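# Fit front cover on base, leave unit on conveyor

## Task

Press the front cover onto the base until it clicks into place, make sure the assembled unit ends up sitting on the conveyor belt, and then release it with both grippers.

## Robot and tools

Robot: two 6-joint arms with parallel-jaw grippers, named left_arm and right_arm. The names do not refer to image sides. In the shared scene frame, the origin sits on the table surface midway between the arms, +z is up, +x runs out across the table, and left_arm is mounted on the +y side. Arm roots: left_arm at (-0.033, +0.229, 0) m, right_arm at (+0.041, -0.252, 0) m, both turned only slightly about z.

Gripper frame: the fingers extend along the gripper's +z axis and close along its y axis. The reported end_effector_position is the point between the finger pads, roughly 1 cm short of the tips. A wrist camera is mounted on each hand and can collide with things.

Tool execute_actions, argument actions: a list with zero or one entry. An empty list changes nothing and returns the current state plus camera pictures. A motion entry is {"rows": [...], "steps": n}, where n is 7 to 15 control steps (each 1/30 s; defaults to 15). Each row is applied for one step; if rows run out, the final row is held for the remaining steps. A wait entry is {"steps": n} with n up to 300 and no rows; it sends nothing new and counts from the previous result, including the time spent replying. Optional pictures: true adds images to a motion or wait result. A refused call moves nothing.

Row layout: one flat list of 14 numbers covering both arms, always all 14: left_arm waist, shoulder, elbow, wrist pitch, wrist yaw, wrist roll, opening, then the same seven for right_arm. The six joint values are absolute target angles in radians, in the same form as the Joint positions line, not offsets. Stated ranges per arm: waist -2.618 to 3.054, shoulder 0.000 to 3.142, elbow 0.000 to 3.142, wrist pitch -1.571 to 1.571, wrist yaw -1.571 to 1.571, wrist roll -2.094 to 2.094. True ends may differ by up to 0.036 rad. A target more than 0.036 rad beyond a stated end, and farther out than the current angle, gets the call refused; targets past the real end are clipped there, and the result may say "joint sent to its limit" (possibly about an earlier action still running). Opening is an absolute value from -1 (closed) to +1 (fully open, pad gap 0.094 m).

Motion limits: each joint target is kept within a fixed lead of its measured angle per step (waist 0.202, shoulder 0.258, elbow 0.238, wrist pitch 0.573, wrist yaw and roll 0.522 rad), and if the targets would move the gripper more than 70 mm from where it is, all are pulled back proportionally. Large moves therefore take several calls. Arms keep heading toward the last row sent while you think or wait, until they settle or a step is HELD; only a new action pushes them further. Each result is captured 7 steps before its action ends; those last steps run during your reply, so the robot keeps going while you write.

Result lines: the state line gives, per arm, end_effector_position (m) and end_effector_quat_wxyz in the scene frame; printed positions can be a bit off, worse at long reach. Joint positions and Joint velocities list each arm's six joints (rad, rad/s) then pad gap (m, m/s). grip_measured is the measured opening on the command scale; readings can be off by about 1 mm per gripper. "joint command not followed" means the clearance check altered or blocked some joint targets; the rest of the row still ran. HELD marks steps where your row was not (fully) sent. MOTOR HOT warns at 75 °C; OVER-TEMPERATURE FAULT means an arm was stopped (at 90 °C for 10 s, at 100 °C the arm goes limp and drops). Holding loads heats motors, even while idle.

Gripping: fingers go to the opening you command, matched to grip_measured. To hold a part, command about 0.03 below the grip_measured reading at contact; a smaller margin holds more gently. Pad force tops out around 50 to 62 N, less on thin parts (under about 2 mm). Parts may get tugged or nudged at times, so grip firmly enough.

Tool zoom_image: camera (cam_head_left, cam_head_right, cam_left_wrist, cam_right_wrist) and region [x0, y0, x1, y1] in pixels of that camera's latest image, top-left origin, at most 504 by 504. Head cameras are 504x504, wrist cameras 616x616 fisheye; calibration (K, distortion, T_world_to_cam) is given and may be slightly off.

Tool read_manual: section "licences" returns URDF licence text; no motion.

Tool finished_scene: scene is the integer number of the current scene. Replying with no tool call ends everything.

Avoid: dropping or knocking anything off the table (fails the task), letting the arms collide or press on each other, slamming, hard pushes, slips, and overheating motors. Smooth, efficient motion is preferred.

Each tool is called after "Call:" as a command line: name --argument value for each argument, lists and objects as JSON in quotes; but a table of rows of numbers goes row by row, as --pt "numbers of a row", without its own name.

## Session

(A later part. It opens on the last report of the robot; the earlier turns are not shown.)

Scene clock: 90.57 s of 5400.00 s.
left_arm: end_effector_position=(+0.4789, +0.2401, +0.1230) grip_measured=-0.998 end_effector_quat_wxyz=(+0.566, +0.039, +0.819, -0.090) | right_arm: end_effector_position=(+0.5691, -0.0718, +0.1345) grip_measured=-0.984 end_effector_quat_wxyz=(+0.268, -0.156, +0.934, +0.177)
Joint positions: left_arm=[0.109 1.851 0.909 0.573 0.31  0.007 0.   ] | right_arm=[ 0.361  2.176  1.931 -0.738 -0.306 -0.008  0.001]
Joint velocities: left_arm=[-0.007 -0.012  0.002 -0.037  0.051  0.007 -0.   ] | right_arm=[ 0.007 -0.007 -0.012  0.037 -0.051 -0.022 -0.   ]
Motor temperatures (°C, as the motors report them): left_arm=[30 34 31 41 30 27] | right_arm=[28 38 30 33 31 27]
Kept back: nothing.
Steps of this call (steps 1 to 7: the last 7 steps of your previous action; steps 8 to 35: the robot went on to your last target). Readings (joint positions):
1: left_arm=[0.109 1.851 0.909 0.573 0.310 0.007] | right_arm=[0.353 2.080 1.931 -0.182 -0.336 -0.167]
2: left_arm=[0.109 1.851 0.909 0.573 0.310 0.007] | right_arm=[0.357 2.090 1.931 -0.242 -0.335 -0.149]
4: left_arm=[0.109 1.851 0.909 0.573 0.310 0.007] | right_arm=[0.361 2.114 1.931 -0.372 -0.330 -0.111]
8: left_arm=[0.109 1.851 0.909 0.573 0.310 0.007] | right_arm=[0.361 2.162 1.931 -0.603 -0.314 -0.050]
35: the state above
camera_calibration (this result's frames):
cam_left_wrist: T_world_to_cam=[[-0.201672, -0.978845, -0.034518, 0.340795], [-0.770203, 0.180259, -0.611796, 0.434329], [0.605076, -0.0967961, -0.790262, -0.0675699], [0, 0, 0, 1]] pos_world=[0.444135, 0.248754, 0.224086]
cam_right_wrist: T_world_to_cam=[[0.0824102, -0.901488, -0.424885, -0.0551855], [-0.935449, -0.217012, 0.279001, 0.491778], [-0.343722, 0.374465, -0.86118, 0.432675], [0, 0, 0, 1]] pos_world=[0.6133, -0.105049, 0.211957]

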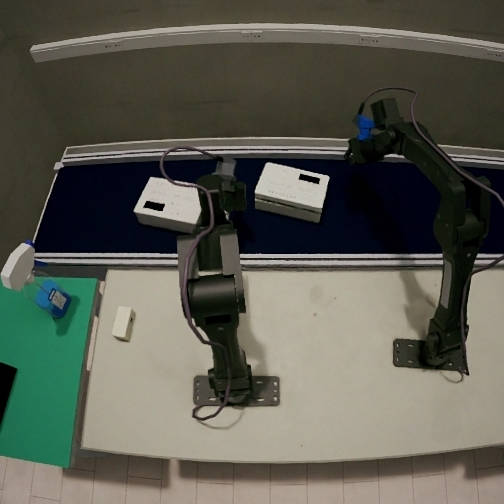

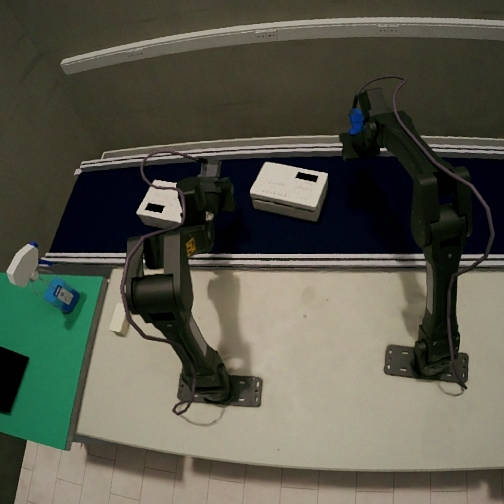

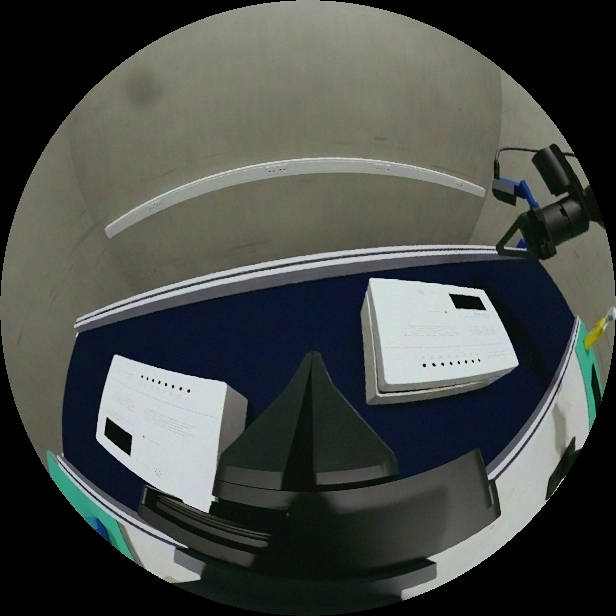

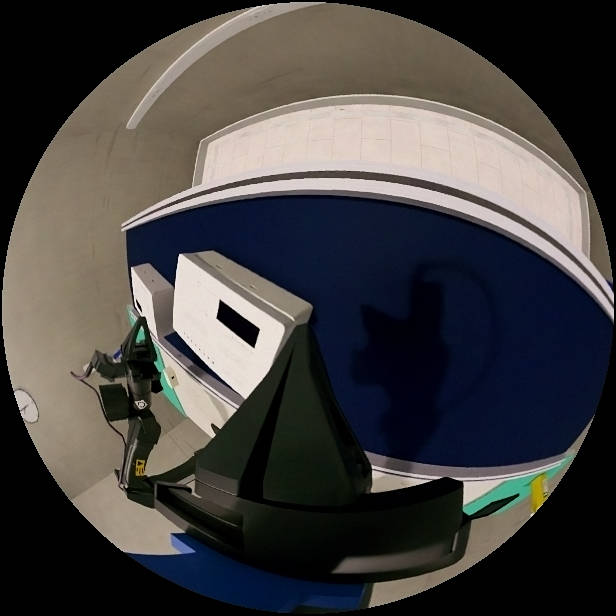

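Call:
execute_actions --actions '[]'

Scene clock: 91.33 s of 5400.00 s.
left_arm: end_effector_position=(+0.4789, +0.2401, +0.1230) grip_measured=-0.998 end_effector_quat_wxyz=(+0.566, +0.039, +0.819, -0.090) | right_arm: end_effector_position=(+0.5691, -0.0718, +0.1345) grip_measured=-0.984 end_effector_quat_wxyz=(+0.268, -0.156, +0.934, +0.177)
Joint positions: left_arm=[0.109 1.851 0.909 0.573 0.31  0.007 0.   ] | right_arm=[ 0.361  2.176  1.931 -0.738 -0.306 -0.008  0.001]
Joint velocities: left_arm=[ 0.002 -0.007 -0.017 -0.007 -0.037 -0.081 -0.   ] | right_arm=[-0.007  0.007  0.002 -0.022  0.007 -0.022  0.   ]
Motor temperatures (°C, as the motors report them): left_arm=[30 34 31 41 30 27] | right_arm=[28 38 30 33 31 27]
Kept back: nothing.
Steps of this call (steps 1 to 15: the robot went on to your last target; steps 16 to 23: nothing new was sent). Readings (joint positions):
1: left_arm=[0.109 1.851 0.909 0.573 0.310 0.007] | right_arm=[0.361 2.176 1.931 -0.738 -0.306 -0.008]
2: left_arm=[0.109 1.851 0.909 0.573 0.310 0.007] | right_arm=[0.361 2.176 1.931 -0.738 -0.306 -0.008]
4: left_arm=[0.109 1.851 0.909 0.573 0.310 0.007] | right_arm=[0.361 2.176 1.931 -0.738 -0.306 -0.008]
8: left_arm=[0.109 1.851 0.909 0.573 0.310 0.007] | right_arm=[0.361 2.176 1.931 -0.738 -0.306 -0.008]
23: the state above
All arms were judged still, so your last target was given up. Only a new action makes them travel on or press farther. Fingers that are still opening or closing keep moving.
camera_calibration (this result's frames):
cam_left_wrist: T_world_to_cam=[[-0.201672, -0.978845, -0.034518, 0.340795], [-0.770203, 0.180259, -0.611796, 0.434329], [0.605076, -0.0967961, -0.790262, -0.0675699], [0, 0, 0, 1]] pos_world=[0.444135, 0.248754, 0.224086]
cam_right_wrist: T_world_to_cam=[[0.0824102, -0.901488, -0.424885, -0.0551855], [-0.935449, -0.217012, 0.279001, 0.491778], [-0.343722, 0.374465, -0.86118, 0.432675], [0, 0, 0, 1]] pos_world=[0.6133, -0.105049, 0.211957]

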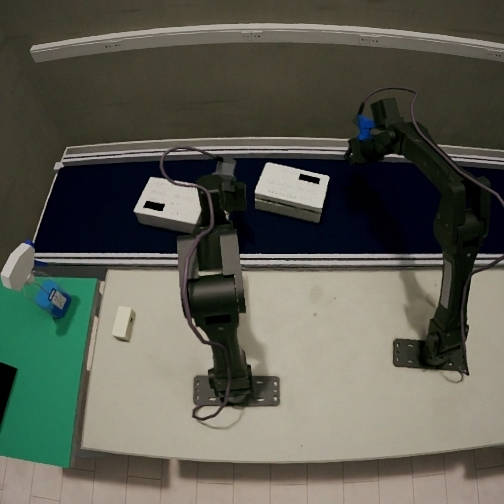

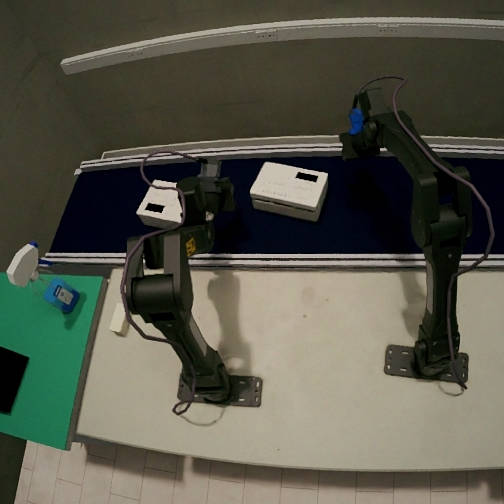

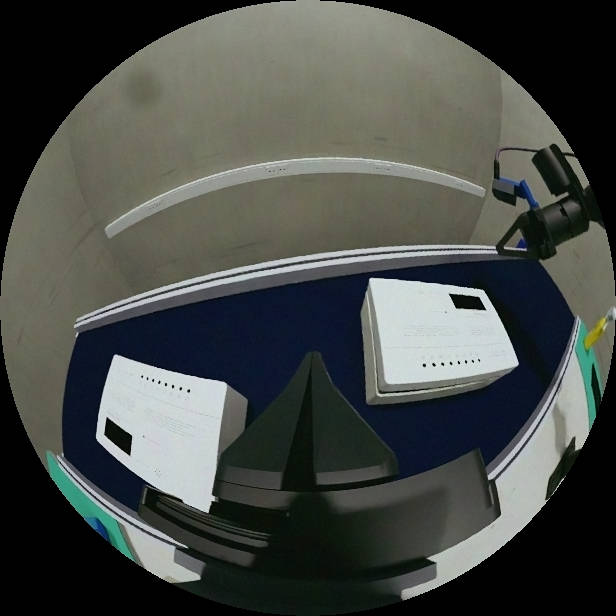

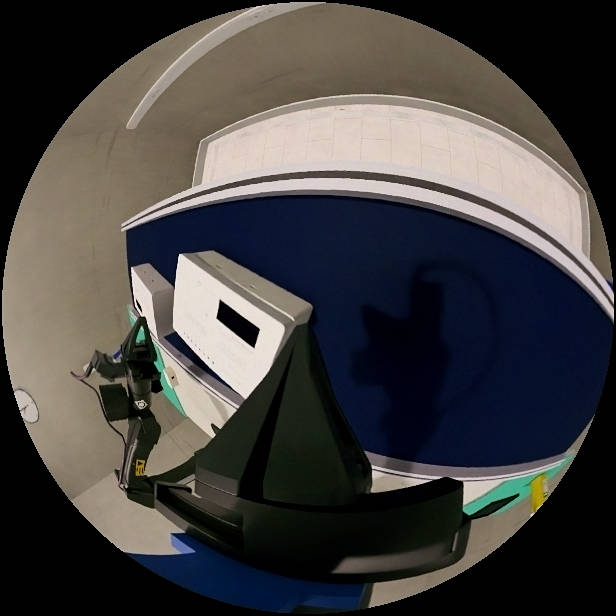

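Call:
execute_actions --actions '[{"rows":[[0.25,1.7,0.9,0.56,0.3,0,-1,0.8,2.12,1.92,-0.88,0,0,-1]]}]'

Call:
execute_actions --actions '[{"rows":[[0.25,1.7,0.9,0.56,0.3,0,-1,0.8,2.2,1.92,-0.88,0,0,-1]]}]'

Call:
execute_actions --actions '[{"rows":[[0.25,1.7,0.9,0.56,0.3,0,-1,0.8,2.34,1.92,-0.88,0,0,-1]]}]'

Call:
execute_actions --actions '[{"rows":[[0.25,1.7,0.9,0.56,0.3,0,-1,0.77,2.42,1.96,-0.76,0,0,-1]]}]'

Call:
execute_actions --actions '[{"steps":10}]' --pictures true

Scene clock: 92.23 s of 5400.00 s.
left_arm: end_effector_position=(+0.4638, +0.3202, +0.1924) grip_measured=-0.998 end_effector_quat_wxyz=(+0.627, -0.015, +0.778, -0.026) | right_arm: end_effector_position=(+0.5000, +0.0371, +0.1207) grip_measured=-0.984 end_effector_quat_wxyz=(+0.235, -0.268, +0.929, +0.099)
Joint positions: left_arm=[0.266 1.702 0.899 0.579 0.298 0.006 0.   ] | right_arm=[ 0.668  2.17   1.931 -0.82  -0.071 -0.007  0.001]
Joint velocities: left_arm=[-0.007 -0.115 -0.007  0.125 -0.066 -0.051 -0.   ] | right_arm=[ 1.458 -0.007  0.017 -0.125  0.256 -0.037  0.   ]
Motor temperatures (°C, as the motors report them): left_arm=[30 34 31 41 30 27] | right_arm=[28 38 30 33 31 27]
Steps of this call (steps 1 to 19: nothing new was sent; steps 20 to 27: the first 8 steps of this action). Readings (joint positions):
20: left_arm=[0.118 1.840 0.908 0.567 0.313 0.007] | right_arm=[0.376 2.175 1.931 -0.748 -0.261 -0.008]
21: left_arm=[0.138 1.819 0.902 0.554 0.315 0.007] | right_arm=[0.397 2.172 1.931 -0.767 -0.205 -0.007]
23: left_arm=[0.200 1.766 0.899 0.548 0.314 0.007] | right_arm=[0.471 2.170 1.931 -0.795 -0.135 -0.007]
27: the state above

Scene clock: 92.73 s of 5400.00 s.
left_arm: end_effector_position=(+0.4641, +0.3165, +0.1919) grip_measured=-0.998 end_effector_quat_wxyz=(+0.626, -0.012, +0.779, -0.029) | right_arm: end_effector_position=(+0.4582, +0.0777, +0.0997) grip_measured=-0.984 end_effector_quat_wxyz=(+0.203, -0.321, +0.922, +0.079)
Joint positions: left_arm=[0.259 1.701 0.899 0.575 0.298 0.006 0.   ] | right_arm=[ 0.791  2.196  1.925 -0.862 -0.019 -0.006  0.001]
Joint velocities: left_arm=[-0.017 -0.012 -0.007  0.066 -0.037 -0.037 -0.001] | right_arm=[ 0.012 -0.002  0.002 -0.007  0.066  0.007 -0.   ]
Motor temperatures (°C, as the motors report them): left_arm=[30 34 31 41 30 27] | right_arm=[28 38 30 33 31 27]
Steps of this call (steps 1 to 7: the last 7 steps of your previous action; steps 8 to 15: the first 8 steps of this action). Readings (joint positions):
8: left_arm=[0.259 1.701 0.899 0.575 0.298 0.006] | right_arm=[0.858 2.166 1.925 -0.858 -0.045 -0.007]
9: left_arm=[0.259 1.701 0.899 0.575 0.298 0.006] | right_arm=[0.847 2.168 1.925 -0.858 -0.040 -0.007]
11: left_arm=[0.259 1.701 0.899 0.575 0.298 0.006] | right_arm=[0.820 2.179 1.925 -0.858 -0.030 -0.007]
15: the state above

Scene clock: 93.23 s of 5400.00 s.
left_arm: end_effector_position=(+0.4641, +0.3165, +0.1919) grip_measured=-0.998 end_effector_quat_wxyz=(+0.626, -0.012, +0.779, -0.029) | right_arm: end_effector_position=(+0.4632, +0.0820, +0.0957) grip_measured=-0.984 end_effector_quat_wxyz=(+0.206, -0.322, +0.921, +0.077)
Joint positions: left_arm=[0.259 1.701 0.899 0.575 0.298 0.006 0.   ] | right_arm=[ 0.793  2.222  1.95  -0.856 -0.013 -0.006  0.001]
Joint velocities: left_arm=[ 0.007 -0.017  0.007  0.066  0.066 -0.081 -0.   ] | right_arm=[-0.007 -0.027 -0.012 -0.022  0.051  0.007  0.001]
Motor temperatures (°C, as the motors report them): left_arm=[30 34 32 41 30 27] | right_arm=[28 38 30 33 31 27]
Steps of this call (steps 1 to 7: the last 7 steps of your previous action; steps 8 to 15: the first 8 steps of this action). Readings (joint positions):
8: left_arm=[0.259 1.701 0.899 0.575 0.298 0.006] | right_arm=[0.792 2.206 1.928 -0.863 -0.013 -0.006]
9: left_arm=[0.259 1.701 0.899 0.575 0.298 0.006] | right_arm=[0.792 2.211 1.937 -0.864 -0.013 -0.006]
11: left_arm=[0.259 1.701 0.899 0.575 0.298 0.006] | right_arm=[0.793 2.220 1.947 -0.858 -0.013 -0.006]
15: the state above

Scene clock: 93.73 s of 5400.00 s.
left_arm: end_effector_position=(+0.4641, +0.3165, +0.1919) grip_measured=-0.998 end_effector_quat_wxyz=(+0.626, -0.012, +0.779, -0.029) | right_arm: end_effector_position=(+0.4914, +0.0991, +0.0955) grip_measured=-0.984 end_effector_quat_wxyz=(+0.250, -0.315, +0.911, +0.094)
Joint positions: left_arm=[0.259 1.701 0.899 0.575 0.298 0.006 0.   ] | right_arm=[ 0.785  2.278  1.995 -0.747 -0.019 -0.006  0.001]
Joint velocities: left_arm=[-0.007  0.012 -0.002  0.022  0.007 -0.022 -0.   ] | right_arm=[-0.007  0.061  0.042  0.33   0.051 -0.022 -0.   ]
Motor temperatures (°C, as the motors report them): left_arm=[30 34 32 41 30 27] | right_arm=[28 38 30 33 31 27]
Steps of this call (steps 1 to 7: the last 7 steps of your previous action; steps 8 to 15: the first 8 steps of this action). Readings (joint positions):
8: left_arm=[0.259 1.701 0.899 0.575 0.298 0.006] | right_arm=[0.793 2.227 1.957 -0.853 -0.013 -0.006]
9: left_arm=[0.259 1.701 0.899 0.575 0.298 0.006] | right_arm=[0.792 2.239 1.968 -0.840 -0.013 -0.006]
11: left_arm=[0.259 1.701 0.899 0.575 0.298 0.006] | right_arm=[0.788 2.258 1.986 -0.805 -0.015 -0.006]
15: the state above

Scene clock: 94.07 s of 5400.00 s.
left_arm: end_effector_position=(+0.4641, +0.3165, +0.1919) grip_measured=-0.998 end_effector_quat_wxyz=(+0.626, -0.012, +0.779, -0.029) | right_arm: end_effector_position=(+0.5004, +0.1062, +0.0959) grip_measured=-0.984 end_effector_quat_wxyz=(+0.270, -0.313, +0.905, +0.100)
Joint positions: left_arm=[0.259 1.701 0.899 0.575 0.298 0.006 0.   ] | right_arm=[ 0.785  2.29   1.995 -0.691 -0.019 -0.006  0.001]
Joint velocities: left_arm=[-0.022 -0.007  0.022 -0.051  0.022 -0.022 -0.001] | right_arm=[-0.002  0.012 -0.012 -0.007 -0.051  0.007 -0.001]
Motor temperatures (°C, as the motors report them): left_arm=[30 34 32 41 30 27] | right_arm=[28 38 30 33 31 27]
Kept back: nothing.
Steps of this call (steps 1 to 7: the last 7 steps of your previous action; steps 8 to 10: the robot went on to your last target). Readings (joint positions):
1: left_arm=[0.259 1.701 0.899 0.575 0.298 0.006] | right_arm=[0.785 2.280 1.995 -0.736 -0.019 -0.006]
2: left_arm=[0.259 1.701 0.899 0.575 0.298 0.006] | right_arm=[0.785 2.282 1.995 -0.727 -0.019 -0.006]
4: left_arm=[0.259 1.701 0.899 0.575 0.298 0.006] | right_arm=[0.785 2.285 1.995 -0.713 -0.019 -0.006]
8: left_arm=[0.259 1.701 0.899 0.575 0.298 0.006] | right_arm=[0.785 2.289 1.995 -0.696 -0.019 -0.006]
10: the state above
camera_calibration (this result's frames):
cam_left_wrist: T_world_to_cam=[[-0.0338966, -0.996065, -0.0818844, 0.351626], [-0.699547, 0.082161, -0.709848, 0.468421], [0.713783, 0.0332205, -0.699579, -0.105792], [0, 0, 0, 1]] pos_world=[0.415114, 0.315271, 0.287291]
cam_right_wrist: T_world_to_cam=[[0.353522, -0.912894, -0.204077, -0.0611123], [-0.880701, -0.398349, 0.25629, 0.470923], [-0.315259, 0.0891267, -0.944811, 0.333245], [0, 0, 0, 1]] pos_world=[0.541405, 0.102101, 0.18169]

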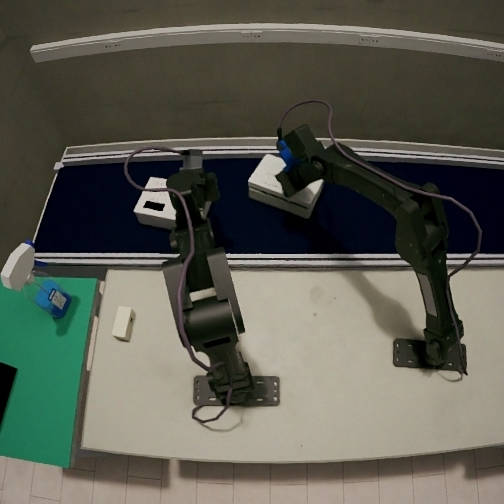

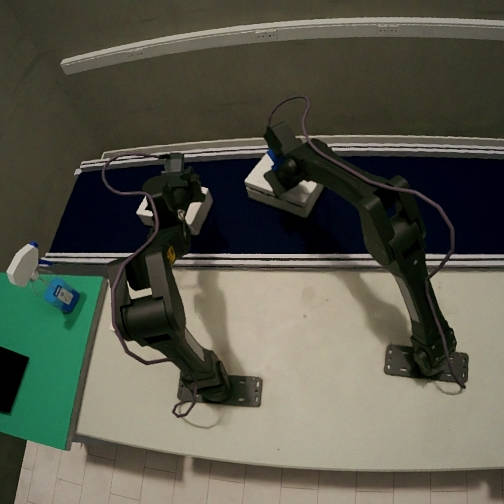

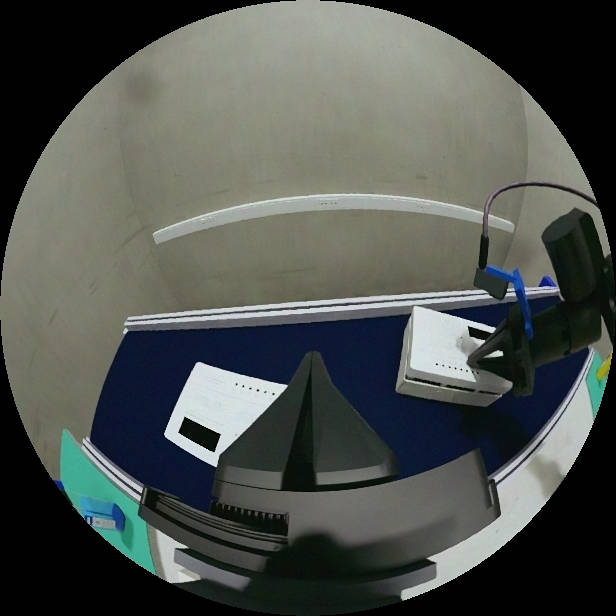

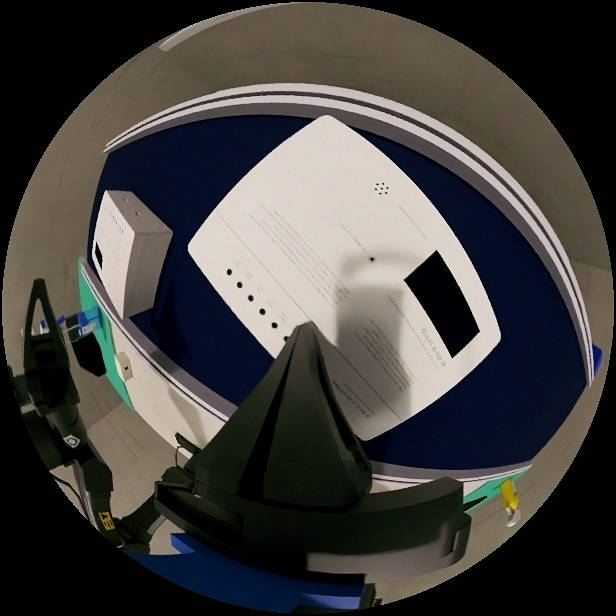

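Call:
execute_actions --actions '[{"rows":[[0.25,1.7,0.9,0.56,0.3,0,-1,0.8,2.54,1.84,-0.8,0,0,-1]]}]'

Call:
execute_actions --actions '[{"steps":12}]' --pictures true

Call:
zoom_image --camera "cam_left_wrist" --region '[380,290,540,420]'

Scene clock: 94.60 s of 5400.00 s.
left_arm: end_effector_position=(+0.4641, +0.3165, +0.1919) grip_measured=-0.998 end_effector_quat_wxyz=(+0.626, -0.012, +0.779, -0.029) | right_arm: end_effector_position=(+0.5014, +0.1072, +0.0962) grip_measured=-0.984 end_effector_quat_wxyz=(+0.272, -0.313, +0.904, +0.102)
Joint positions: left_arm=[0.259 1.701 0.899 0.575 0.298 0.006 0.   ] | right_arm=[ 0.785  2.291  1.995 -0.684 -0.02  -0.006  0.001]
Joint velocities: left_arm=[ 0.002  0.002  0.002 -0.022  0.037  0.007 -0.001] | right_arm=[ 0.002  0.007 -0.022  0.022 -0.051  0.022 -0.   ]
Motor temperatures (°C, as the motors report them): left_arm=[30 34 32 41 30 27] | right_arm=[28 38 30 33 31 27]
Steps of this call (steps 1 to 8: the robot went on to your last target; steps 9 to 16: the first 8 steps of this action). Readings (joint positions):
9: left_arm=[0.259 1.701 0.899 0.575 0.298 0.006] | right_arm=[0.785 2.291 1.995 -0.685 -0.020 -0.006]
10: left_arm=[0.259 1.701 0.899 0.575 0.298 0.006] | right_arm=[0.785 2.291 1.995 -0.684 -0.020 -0.006]
12: left_arm=[0.259 1.701 0.899 0.575 0.298 0.006] | right_arm=[0.785 2.291 1.995 -0.684 -0.020 -0.006]
16: the state above

Scene clock: 95.00 s of 5400.00 s.
left_arm: end_effector_position=(+0.4641, +0.3165, +0.1919) grip_measured=-0.998 end_effector_quat_wxyz=(+0.626, -0.012, +0.779, -0.029) | right_arm: end_effector_position=(+0.5014, +0.1072, +0.0962) grip_measured=-0.984 end_effector_quat_wxyz=(+0.272, -0.313, +0.904, +0.102)
Joint positions: left_arm=[0.259 1.701 0.899 0.575 0.298 0.006 0.   ] | right_arm=[ 0.785  2.291  1.995 -0.684 -0.02  -0.006  0.001]
Joint velocities: left_arm=[-0.007 -0.002  0.007 -0.037 -0.037  0.022 -0.001] | right_arm=[-0.007 -0.002  0.002 -0.007 -0.007  0.022 -0.001]
Motor temperatures (°C, as the motors report them): left_arm=[30 34 32 41 30 27] | right_arm=[28 38 30 33 31 27]
Kept back: nothing.
Steps of this call (steps 1 to 7: the last 7 steps of your previous action; steps 8 to 12: the robot went on to your last target). Readings (joint positions):
1: left_arm=[0.259 1.701 0.899 0.575 0.298 0.006] | right_arm=[0.785 2.291 1.995 -0.684 -0.020 -0.006]
2: left_arm=[0.259 1.701 0.899 0.575 0.298 0.006] | right_arm=[0.785 2.291 1.995 -0.684 -0.020 -0.006]
4: left_arm=[0.259 1.701 0.899 0.575 0.298 0.006] | right_arm=[0.785 2.291 1.995 -0.684 -0.020 -0.006]
8: left_arm=[0.259 1.701 0.899 0.575 0.298 0.006] | right_arm=[0.785 2.291 1.995 -0.684 -0.020 -0.006]
12: the state above
camera_calibration (this result's frames):
cam_left_wrist: T_world_to_cam=[[-0.0338966, -0.996065, -0.0818844, 0.351626], [-0.699547, 0.082161, -0.709848, 0.468421], [0.713783, 0.0332205, -0.699579, -0.105792], [0, 0, 0, 1]] pos_world=[0.415114, 0.315271, 0.287291]
cam_right_wrist: T_world_to_cam=[[0.35476, -0.911926, -0.206243, -0.0610553], [-0.881586, -0.399732, 0.251039, 0.473225], [-0.311371, 0.0927628, -0.94575, 0.331519], [0, 0, 0, 1]] pos_world=[0.542074, 0.102733, 0.182144]

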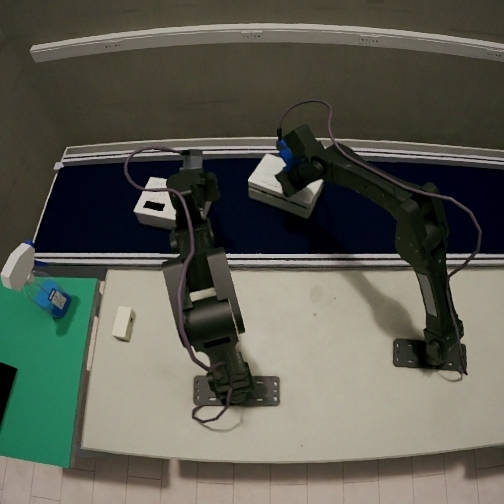

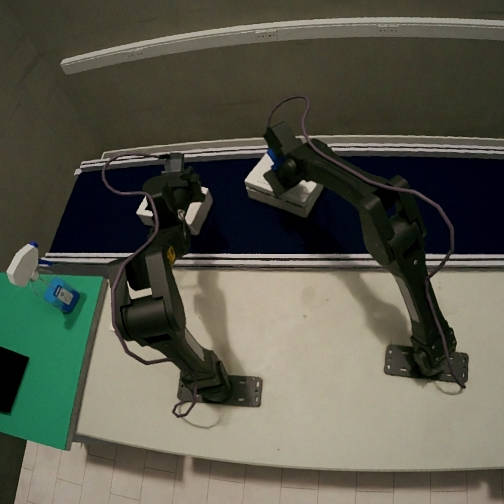

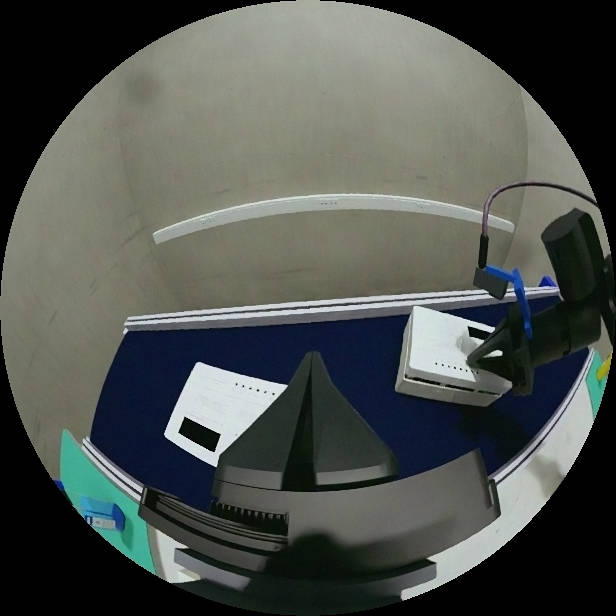

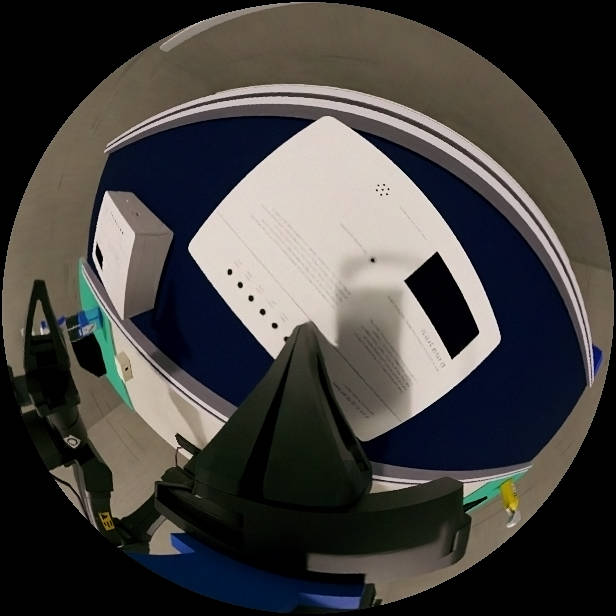

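Region (380, 290, 540, 420) of cam_left_wrist's 616x616 image, scaled by 3.150, with more detail than that image has; it fills the top 410 rows of this view, and the rest is white.

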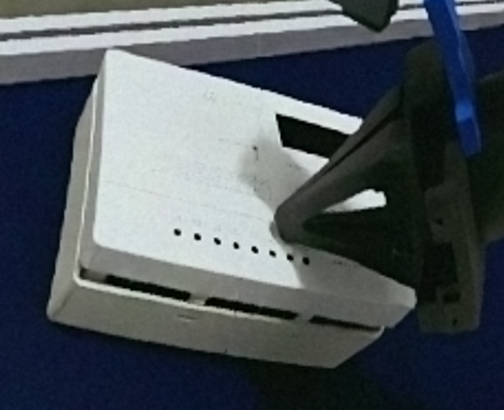

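Call:
execute_actions --actions '[{"rows":[[0.1,1.7,0.43,1.2,0,0.8,-1,0.8,2.05,1.95,-0.75,0,0,-1]],"steps":10}]'

Call:
execute_actions --actions '[{"rows":[[-0.1,1.75,0.43,1.2,0,1.57,-1,0.3,2.05,1.95,-0.75,0,0,-1]]}]'

Call:
execute_actions --actions '[{"rows":[[-0.24,1.87,0.43,1.2,0,1.57,-1,0.3,2.05,1.95,-0.75,0,0,-1]]}]'

Call:
execute_actions --actions '[{"rows":[[-0.24,1.94,0.55,1.14,0,1.57,-1,0.3,2.05,1.95,-0.75,0,0,-1]]}]'

Call:
execute_actions --actions '[{"rows":[[-0.24,2.005,0.68,1.08,0,1.57,-1,0.3,2.05,1.95,-0.75,0,0,-1]]}]'

Call:
execute_actions --actions '[{"rows":[[-0.24,2.07,0.81,1.02,0,1.57,-1,0.3,2.05,1.95,-0.75,0,0,-1]]}]' --pictures true

Scene clock: 95.87 s of 5400.00 s.
left_arm: end_effector_position=(+0.4484, +0.2956, +0.1917) grip_measured=-0.998 end_effector_quat_wxyz=(+0.670, +0.084, +0.730, +0.105) | right_arm: end_effector_position=(+0.4910, +0.0991, +0.1143) grip_measured=-0.984 end_effector_quat_wxyz=(+0.273, -0.313, +0.904, +0.101)
Joint positions: left_arm=[0.172 1.693 0.72  0.892 0.148 0.282 0.   ] | right_arm=[ 0.785  2.224  1.953 -0.709 -0.018 -0.006  0.001]
Joint velocities: left_arm=[-1.228 -0.002 -2.117  2.615 -0.886  2.791 -0.001] | right_arm=[ 0.012 -0.818 -0.359 -0.403  0.022 -0.022  0.   ]
Motor temperatures (°C, as the motors report them): left_arm=[30 34 32 41 30 27] | right_arm=[28 38 30 33 31 27]
Steps of this call (steps 1 to 15: the robot went on to your last target; steps 16 to 23: nothing new was sent; steps 24 to 26: the first 3 steps of this action). Readings (joint positions):
24: left_arm=[0.242 1.701 0.861 0.666 0.244 0.083] | right_arm=[0.785 2.273 1.988 -0.682 -0.020 -0.006]
25: left_arm=[0.212 1.696 0.793 0.794 0.185 0.183] | right_arm=[0.785 2.251 1.969 -0.693 -0.019 -0.006]
26: the state above

Scene clock: 96.37 s of 5400.00 s.
left_arm: end_effector_position=(+0.3942, +0.1878, +0.1233) grip_measured=-0.998 end_effector_quat_wxyz=(+0.532, +0.506, +0.559, +0.386) | right_arm: end_effector_position=(+0.5502, -0.0273, +0.1982) grip_measured=-0.984 end_effector_quat_wxyz=(+0.344, -0.196, +0.915, +0.081)
Joint positions: left_arm=[-0.109  1.737  0.42   1.182  0.015  1.365  0.   ] | right_arm=[ 0.537  2.053  1.942 -0.737 -0.024 -0.006  0.001]
Joint velocities: left_arm=[ 0.022 -0.002 -0.002  0.081 -0.081  1.37  -0.   ] | right_arm=[-1.282  0.032  0.012 -0.007  0.066 -0.051 -0.   ]
Motor temperatures (°C, as the motors report them): left_arm=[30 34 32 41 30 27] | right_arm=[28 38 30 33 31 27]
Steps of this call (steps 1 to 7: the last 7 steps of your previous action; steps 8 to 15: the first 8 steps of this action). Readings (joint positions):
8: left_arm=[0.070 1.710 0.420 1.117 0.024 0.773] | right_arm=[0.783 2.044 1.942 -0.737 -0.018 -0.006]
9: left_arm=[0.026 1.715 0.420 1.141 0.010 0.873] | right_arm=[0.767 2.042 1.942 -0.736 -0.023 -0.006]
11: left_arm=[-0.069 1.728 0.420 1.166 0.012 1.072] | right_arm=[0.707 2.045 1.942 -0.737 -0.025 -0.006]
15: the state above

Scene clock: 96.87 s of 5400.00 s.
left_arm: end_effector_position=(+0.3846, +0.1328, +0.0745) grip_measured=-0.998 end_effector_quat_wxyz=(+0.484, +0.616, +0.493, +0.379) | right_arm: end_effector_position=(+0.5897, -0.1591, +0.1970) grip_measured=-0.984 end_effector_quat_wxyz=(+0.351, -0.080, +0.933, +0.025)
Joint positions: left_arm=[-0.244  1.869  0.425  1.196  0.003  1.561  0.   ] | right_arm=[ 0.299  2.055  1.942 -0.738  0.007 -0.006  0.001]
Joint velocities: left_arm=[ 0.017 -0.002 -0.002  0.051  0.037  0.007  0.001] | right_arm=[ 0.198  0.007  0.007 -0.007 -0.066  0.022 -0.001]
Motor temperatures (°C, as the motors report them): left_arm=[30 34 32 41 30 27] | right_arm=[28 38 30 33 31 27]
Steps of this call (steps 1 to 7: the last 7 steps of your previous action; steps 8 to 15: the first 8 steps of this action). Readings (joint positions):
8: left_arm=[-0.123 1.752 0.420 1.209 0.001 1.534] | right_arm=[0.246 2.055 1.942 -0.737 0.009 -0.006]
9: left_arm=[-0.153 1.781 0.424 1.224 -0.005 1.540] | right_arm=[0.244 2.055 1.942 -0.738 0.012 -0.006]
11: left_arm=[-0.215 1.837 0.425 1.217 -0.002 1.550] | right_arm=[0.258 2.055 1.942 -0.738 0.012 -0.006]
15: the state above

Scene clock: 97.37 s of 5400.00 s.
left_arm: end_effector_position=(+0.4109, +0.1267, +0.0793) grip_measured=-0.998 end_effector_quat_wxyz=(+0.489, +0.613, +0.487, +0.385) | right_arm: end_effector_position=(+0.5888, -0.1542, +0.1970) grip_measured=-0.984 end_effector_quat_wxyz=(+0.350, -0.084, +0.932, +0.029)
Joint positions: left_arm=[-0.244  1.926  0.531  1.167  0.003  1.567  0.   ] | right_arm=[ 0.306  2.055  1.942 -0.739  0.003 -0.006  0.001]
Joint velocities: left_arm=[-0.007  0.012 -0.012 -0.051  0.051  0.007 -0.   ] | right_arm=[-0.002 -0.007  0.002  0.022 -0.022 -0.037  0.001]
Motor temperatures (°C, as the motors report them): left_arm=[30 34 32 41 30 27] | right_arm=[28 38 30 33 31 27]
Steps of this call (steps 1 to 7: the last 7 steps of your previous action; steps 8 to 15: the first 8 steps of this action). Readings (joint positions):
8: left_arm=[-0.244 1.876 0.438 1.193 0.003 1.566] | right_arm=[0.306 2.055 1.942 -0.739 0.003 -0.006]
9: left_arm=[-0.244 1.895 0.469 1.183 0.003 1.567] | right_arm=[0.306 2.055 1.942 -0.739 0.003 -0.006]
11: left_arm=[-0.244 1.923 0.518 1.172 0.003 1.567] | right_arm=[0.306 2.055 1.942 -0.739 0.003 -0.006]
15: the state above

Scene clock: 97.87 s of 5400.00 s.
left_arm: end_effector_position=(+0.4413, +0.1197, +0.0817) grip_measured=-0.998 end_effector_quat_wxyz=(+0.491, +0.611, +0.486, +0.387) | right_arm: end_effector_position=(+0.5888, -0.1542, +0.1970) grip_measured=-0.984 end_effector_quat_wxyz=(+0.350, -0.084, +0.932, +0.029)
Joint positions: left_arm=[-0.244  1.992  0.661  1.111  0.003  1.567  0.   ] | right_arm=[ 0.306  2.055  1.942 -0.739  0.003 -0.006  0.001]
Joint velocities: left_arm=[ 0.002  0.002  0.002 -0.081  0.022 -0.007  0.   ] | right_arm=[-0.012 -0.002 -0.002 -0.007  0.081 -0.051 -0.001]
Motor temperatures (°C, as the motors report them): left_arm=[30 34 32 41 30 27] | right_arm=[28 38 30 33 31 27]
Steps of this call (steps 1 to 7: the last 7 steps of your previous action; steps 8 to 15: the first 8 steps of this action). Readings (joint positions):
8: left_arm=[-0.244 1.935 0.548 1.148 0.003 1.567] | right_arm=[0.306 2.055 1.942 -0.739 0.003 -0.006]
9: left_arm=[-0.244 1.957 0.586 1.134 0.003 1.567] | right_arm=[0.306 2.055 1.942 -0.739 0.003 -0.006]
11: left_arm=[-0.244 1.988 0.645 1.120 0.003 1.567] | right_arm=[0.306 2.055 1.942 -0.739 0.003 -0.006]
15: the state above

Scene clock: 98.37 s of 5400.00 s.
left_arm: end_effector_position=(+0.4698, +0.1131, +0.0823) grip_measured=-0.998 end_effector_quat_wxyz=(+0.492, +0.610, +0.485, +0.388) | right_arm: end_effector_position=(+0.5888, -0.1542, +0.1970) grip_measured=-0.984 end_effector_quat_wxyz=(+0.350, -0.084, +0.932, +0.029)
Joint positions: left_arm=[-0.244  2.057  0.789  1.051  0.003  1.568  0.   ] | right_arm=[ 0.306  2.055  1.942 -0.739  0.003 -0.006  0.001]
Joint velocities: left_arm=[ 0.027  0.007 -0.012 -0.125 -0.007 -0.066  0.   ] | right_arm=[ 0.002  0.007  0.012 -0.037 -0.11   0.022  0.001]
Motor temperatures (°C, as the motors report them): left_arm=[30 34 32 41 30 27] | right_arm=[28 38 30 33 31 27]
Steps of this call (steps 1 to 7: the last 7 steps of your previous action; steps 8 to 15: the first 8 steps of this action). Readings (joint positions):
8: left_arm=[-0.244 2.001 0.679 1.088 0.003 1.568] | right_arm=[0.306 2.055 1.942 -0.739 0.003 -0.006]
9: left_arm=[-0.244 2.023 0.717 1.074 0.003 1.568] | right_arm=[0.306 2.055 1.942 -0.739 0.003 -0.006]
11: left_arm=[-0.244 2.052 0.772 1.060 0.003 1.568] | right_arm=[0.306 2.055 1.942 -0.739 0.003 -0.006]
15: the state above
camera_calibration (this result's frames):
cam_left_wrist: T_world_to_cam=[[-0.163243, 0.180151, -0.969999, 0.141113], [-0.290733, 0.930744, 0.221789, 0.0465811], [0.942776, 0.318216, -0.099561, -0.36891], [0, 0, 0, 1]] pos_world=[0.384378, 0.0486164, 0.0898188]
cam_right_wrist: T_world_to_cam=[[-0.0910729, -0.970383, -0.223745, -0.0527088], [-0.990209, 0.0643739, 0.123863, 0.581062], [-0.105792, 0.232835, -0.966745, 0.382988], [0, 0, 0, 1]] pos_world=[0.611089, -0.177726, 0.286486]

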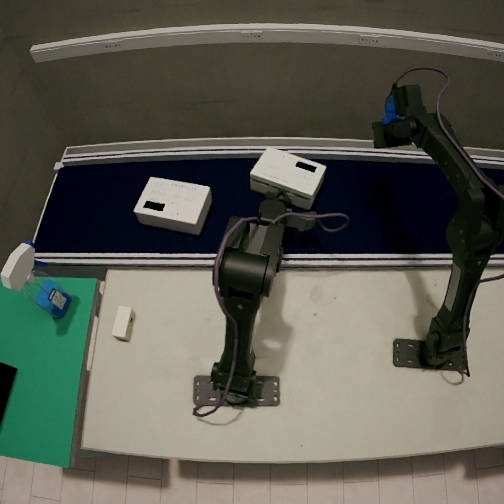

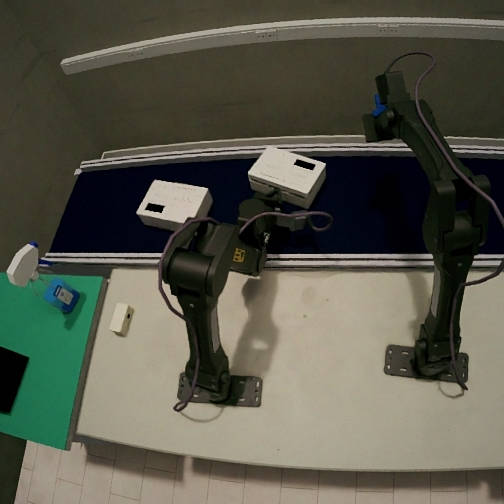

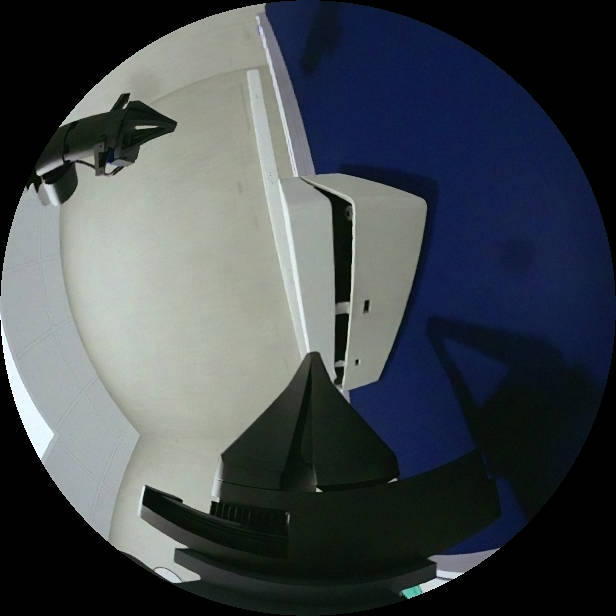

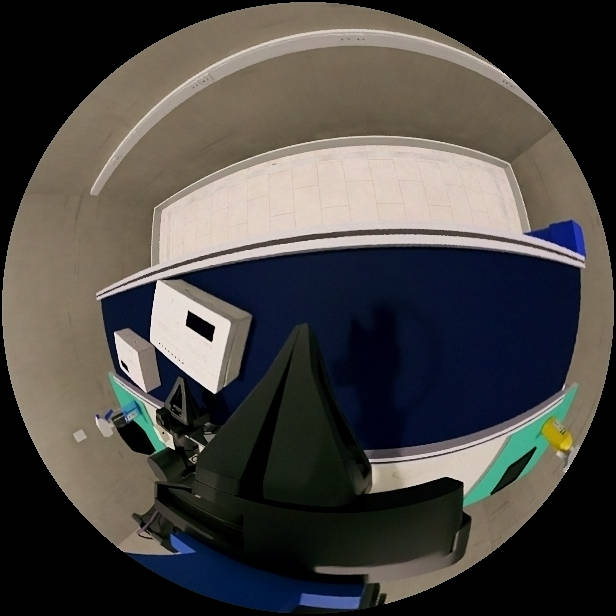

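Call:
execute_actions --actions '[{"rows":[[-0.24,1.94,0.55,1.13,0,1.57,-1,0.3,2.05,1.95,-0.75,0,0,-1]]}]'

Call:
execute_actions --actions '[{"rows":[[-0.37,1.94,0.55,1.13,0,1.57,-1,0.3,2.05,1.95,-0.75,0,0,-1]]}]'

Call:
execute_actions --actions '[{"rows":[[-0.37,2.01,0.68,1.07,0,1.57,-1,0.3,2.05,1.95,-0.75,0,0,-1]]}]'

Call:
execute_actions --actions '[{"rows":[[-0.37,2.075,0.81,1.01,0,1.57,-1,0.3,2.05,1.95,-0.75,0,0,-1]]}]'

Call:
execute_actions --actions '[{"rows":[[-0.37,2.145,0.953,0.94,0,1.57,-1,0.3,2.05,1.95,-0.75,0,0,-1]]}]'

Call:
execute_actions --actions '[]'

Scene clock: 101.23 s of 5400.00 s.
left_arm: end_effector_position=(+0.4128, +0.1263, +0.0597) grip_measured=-0.998 end_effector_quat_wxyz=(+0.468, +0.629, +0.500, +0.369) | right_arm: end_effector_position=(+0.5888, -0.1542, +0.1970) grip_measured=-0.984 end_effector_quat_wxyz=(+0.350, -0.084, +0.932, +0.029)
Joint positions: left_arm=[-0.244  1.958  0.556  1.108  0.003  1.568  0.   ] | right_arm=[ 0.306  2.055  1.942 -0.739  0.003 -0.006  0.001]
Joint velocities: left_arm=[-0.002  0.007  0.007  0.271  0.022 -0.022  0.001] | right_arm=[ 0.012  0.012 -0.007  0.037 -0.037  0.007  0.   ]
Motor temperatures (°C, as the motors report them): left_arm=[30 34 32 41 30 27] | right_arm=[28 38 30 33 30 27]
Steps of this call (steps 1 to 7: the last 7 steps of your previous action; steps 8 to 30: the robot went on to your last target; steps 31 to 78: nothing new was sent; steps 79 to 86: the first 8 steps of this action). Readings (joint positions):
79: left_arm=[-0.244 2.044 0.758 1.056 0.003 1.568] | right_arm=[0.306 2.055 1.942 -0.739 0.003 -0.006]
80: left_arm=[-0.244 2.009 0.691 1.079 0.003 1.568] | right_arm=[0.306 2.055 1.942 -0.739 0.003 -0.006]
82: left_arm=[-0.244 1.962 0.588 1.098 0.003 1.568] | right_arm=[0.306 2.055 1.942 -0.739 0.003 -0.006]
86: the state above

Scene clock: 101.73 s of 5400.00 s.
left_arm: end_effector_position=(+0.3966, +0.0674, +0.0647) grip_measured=-0.998 end_effector_quat_wxyz=(+0.498, +0.655, +0.453, +0.342) | right_arm: end_effector_position=(+0.5888, -0.1542, +0.1970) grip_measured=-0.984 end_effector_quat_wxyz=(+0.350, -0.084, +0.932, +0.029)
Joint positions: left_arm=[-0.378  1.958  0.556  1.129  0.002  1.568  0.   ] | right_arm=[ 0.306  2.055  1.942 -0.739  0.003 -0.006  0.001]
Joint velocities: left_arm=[ 0.027 -0.007 -0.007 -0.037  0.007 -0.022  0.001] | right_arm=[ 0.002 -0.007 -0.027  0.051 -0.022 -0.051  0.   ]
Motor temperatures (°C, as the motors report them): left_arm=[30 34 32 41 30 27] | right_arm=[28 38 30 33 30 27]
Steps of this call (steps 1 to 7: the last 7 steps of your previous action; steps 8 to 15: the first 8 steps of this action). Readings (joint positions):
8: left_arm=[-0.256 1.958 0.556 1.127 -0.005 1.568] | right_arm=[0.306 2.055 1.942 -0.739 0.003 -0.006]
9: left_arm=[-0.281 1.958 0.556 1.128 -0.010 1.568] | right_arm=[0.306 2.055 1.942 -0.739 0.003 -0.006]
11: left_arm=[-0.341 1.958 0.556 1.129 -0.007 1.568] | right_arm=[0.306 2.055 1.942 -0.739 0.003 -0.006]
15: the state above

Scene clock: 102.23 s of 5400.00 s.
left_arm: end_effector_position=(+0.4219, +0.0584, +0.0762) grip_measured=-0.998 end_effector_quat_wxyz=(+0.509, +0.646, +0.447, +0.350) | right_arm: end_effector_position=(+0.5888, -0.1542, +0.1970) grip_measured=-0.984 end_effector_quat_wxyz=(+0.350, -0.084, +0.932, +0.029)
Joint positions: left_arm=[-0.377  1.997  0.662  1.097  0.002  1.568  0.   ] | right_arm=[ 0.306  2.055  1.942 -0.739  0.003 -0.006  0.001]
Joint velocities: left_arm=[ 0.007  0.007 -0.012 -0.081  0.022  0.022  0.   ] | right_arm=[-0.002  0.002 -0.007 -0.007  0.037  0.037 -0.   ]
Motor temperatures (°C, as the motors report them): left_arm=[30 34 32 41 30 27] | right_arm=[28 38 30 33 30 27]
Steps of this call (steps 1 to 7: the last 7 steps of your previous action; steps 8 to 15: the first 8 steps of this action). Readings (joint positions):
8: left_arm=[-0.377 1.963 0.569 1.121 0.002 1.568] | right_arm=[0.306 2.055 1.942 -0.739 0.003 -0.006]
9: left_arm=[-0.377 1.977 0.598 1.109 0.002 1.568] | right_arm=[0.306 2.055 1.942 -0.739 0.003 -0.006]
11: left_arm=[-0.377 1.996 0.646 1.100 0.002 1.568] | right_arm=[0.306 2.055 1.942 -0.739 0.003 -0.006]
15: the state above

Scene clock: 102.73 s of 5400.00 s.
left_arm: end_effector_position=(+0.4497, +0.0479, +0.0780) grip_measured=-0.998 end_effector_quat_wxyz=(+0.512, +0.644, +0.446, +0.352) | right_arm: end_effector_position=(+0.5888, -0.1542, +0.1970) grip_measured=-0.984 end_effector_quat_wxyz=(+0.350, -0.084, +0.932, +0.029)
Joint positions: left_arm=[-0.377  2.062  0.79   1.042  0.002  1.568  0.   ] | right_arm=[ 0.306  2.055  1.942 -0.739  0.003 -0.006  0.001]
Joint velocities: left_arm=[-0.007 -0.002  0.002 -0.125 -0.037  0.007  0.   ] | right_arm=[ 0.002 -0.017 -0.002  0.037  0.051  0.007 -0.001]
Motor temperatures (°C, as the motors report them): left_arm=[30 34 32 42 30 27] | right_arm=[28 38 30 33 30 27]
Steps of this call (steps 1 to 7: the last 7 steps of your previous action; steps 8 to 15: the first 8 steps of this action). Readings (joint positions):
8: left_arm=[-0.377 2.006 0.680 1.078 0.002 1.568] | right_arm=[0.306 2.055 1.942 -0.739 0.003 -0.006]
9: left_arm=[-0.377 2.028 0.718 1.064 0.002 1.568] | right_arm=[0.306 2.055 1.942 -0.739 0.003 -0.006]
11: left_arm=[-0.377 2.059 0.776 1.050 0.002 1.568] | right_arm=[0.306 2.055 1.942 -0.739 0.003 -0.006]
15: the state above

Scene clock: 103.23 s of 5400.00 s.
left_arm: end_effector_position=(+0.4786, +0.0367, +0.0781) grip_measured=-0.998 end_effector_quat_wxyz=(+0.512, +0.645, +0.446, +0.352) | right_arm: end_effector_position=(+0.5888, -0.1542, +0.1970) grip_measured=-0.984 end_effector_quat_wxyz=(+0.350, -0.084, +0.932, +0.029)
Joint positions: left_arm=[-0.377  2.133  0.931  0.971  0.003  1.568  0.   ] | right_arm=[ 0.306  2.055  1.942 -0.739  0.003 -0.006  0.001]
Joint velocities: left_arm=[ 0.017 -0.007 -0.002 -0.168 -0.095  0.066  0.   ] | right_arm=[ 0.002 -0.007 -0.007  0.007  0.007 -0.007  0.001]
Motor temperatures (°C, as the motors report them): left_arm=[30 34 32 42 30 27] | right_arm=[28 39 30 33 30 27]
Steps of this call (steps 1 to 7: the last 7 steps of your previous action; steps 8 to 15: the first 8 steps of this action). Readings (joint positions):
8: left_arm=[-0.377 2.072 0.810 1.016 0.002 1.568] | right_arm=[0.306 2.055 1.942 -0.739 0.003 -0.006]
9: left_arm=[-0.377 2.096 0.853 1.000 0.003 1.568] | right_arm=[0.306 2.055 1.942 -0.739 0.003 -0.006]
11: left_arm=[-0.377 2.129 0.915 0.984 0.003 1.568] | right_arm=[0.306 2.055 1.942 -0.739 0.003 -0.006]
15: the state above

Scene clock: 103.47 s of 5400.00 s.
left_arm: end_effector_position=(+0.4780, +0.0370, +0.0751) grip_measured=-0.998 end_effector_quat_wxyz=(+0.508, +0.648, +0.448, +0.349) | right_arm: end_effector_position=(+0.5888, -0.1542, +0.1970) grip_measured=-0.984 end_effector_quat_wxyz=(+0.350, -0.084, +0.932, +0.029)
Joint positions: left_arm=[-0.377  2.133  0.931  0.959  0.003  1.568  0.   ] | right_arm=[ 0.306  2.055  1.942 -0.739  0.003 -0.006  0.001]
Joint velocities: left_arm=[-0.012 -0.022 -0.007 -0.037  0.037  0.051 -0.001] | right_arm=[-0.007 -0.012  0.007  0.007 -0.051 -0.037 -0.001]
Motor temperatures (°C, as the motors report them): left_arm=[30 34 32 42 30 27] | right_arm=[28 39 30 33 30 27]
Kept back: nothing.
Steps of this call (steps 1 to 7: the last 7 steps of your previous action). Readings (joint positions):
1: left_arm=[-0.377 2.133 0.931 0.968 0.003 1.568] | right_arm=[0.306 2.055 1.942 -0.739 0.003 -0.006]
2: left_arm=[-0.377 2.133 0.931 0.965 0.003 1.568] | right_arm=[0.306 2.055 1.942 -0.739 0.003 -0.006]
4: left_arm=[-0.377 2.133 0.931 0.962 0.003 1.568] | right_arm=[0.306 2.055 1.942 -0.739 0.003 -0.006]
7: the state above
camera_calibration (this result's frames):
cam_left_wrist: T_world_to_cam=[[-0.160845, 0.209626, -0.964461, 0.146513], [-0.159773, 0.958766, 0.235033, 0.0567399], [0.973962, 0.191899, -0.12072, -0.361791], [0, 0, 0, 1]] pos_world=[0.385002, -0.015686, 0.0842948]
cam_right_wrist: T_world_to_cam=[[-0.0910729, -0.970383, -0.223745, -0.0527088], [-0.990209, 0.0643739, 0.123863, 0.581062], [-0.105792, 0.232835, -0.966745, 0.382988], [0, 0, 0, 1]] pos_world=[0.611089, -0.177726, 0.286486]

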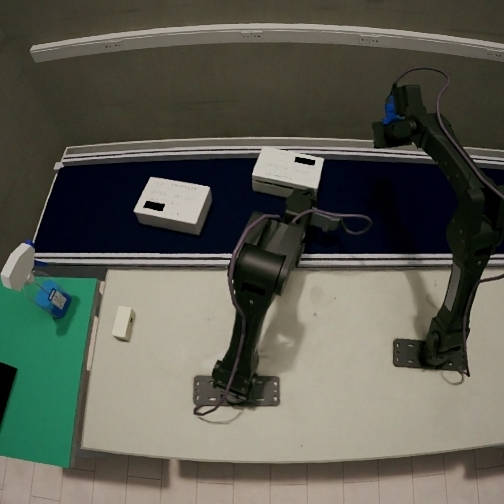

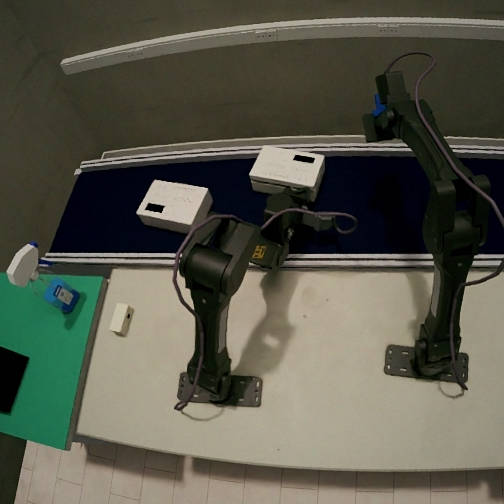

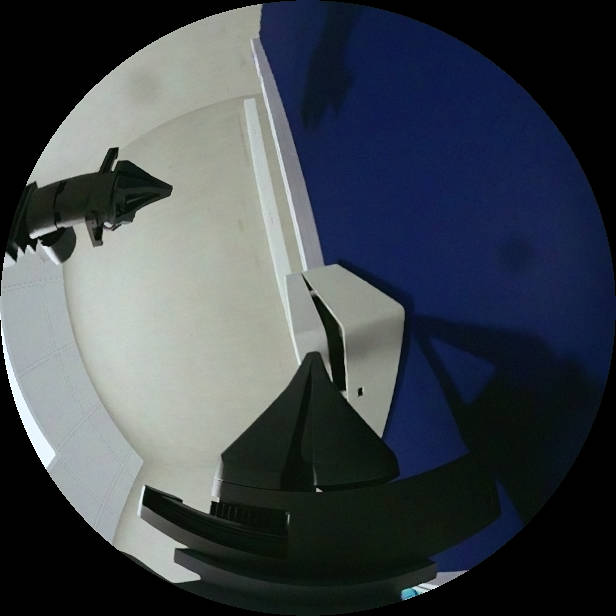

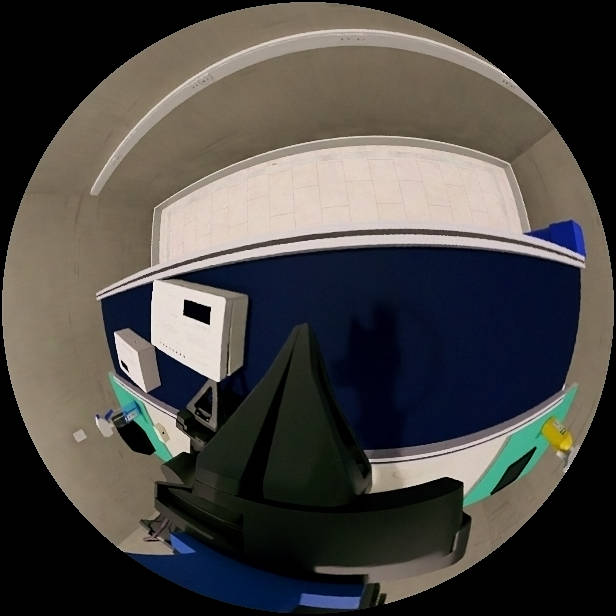

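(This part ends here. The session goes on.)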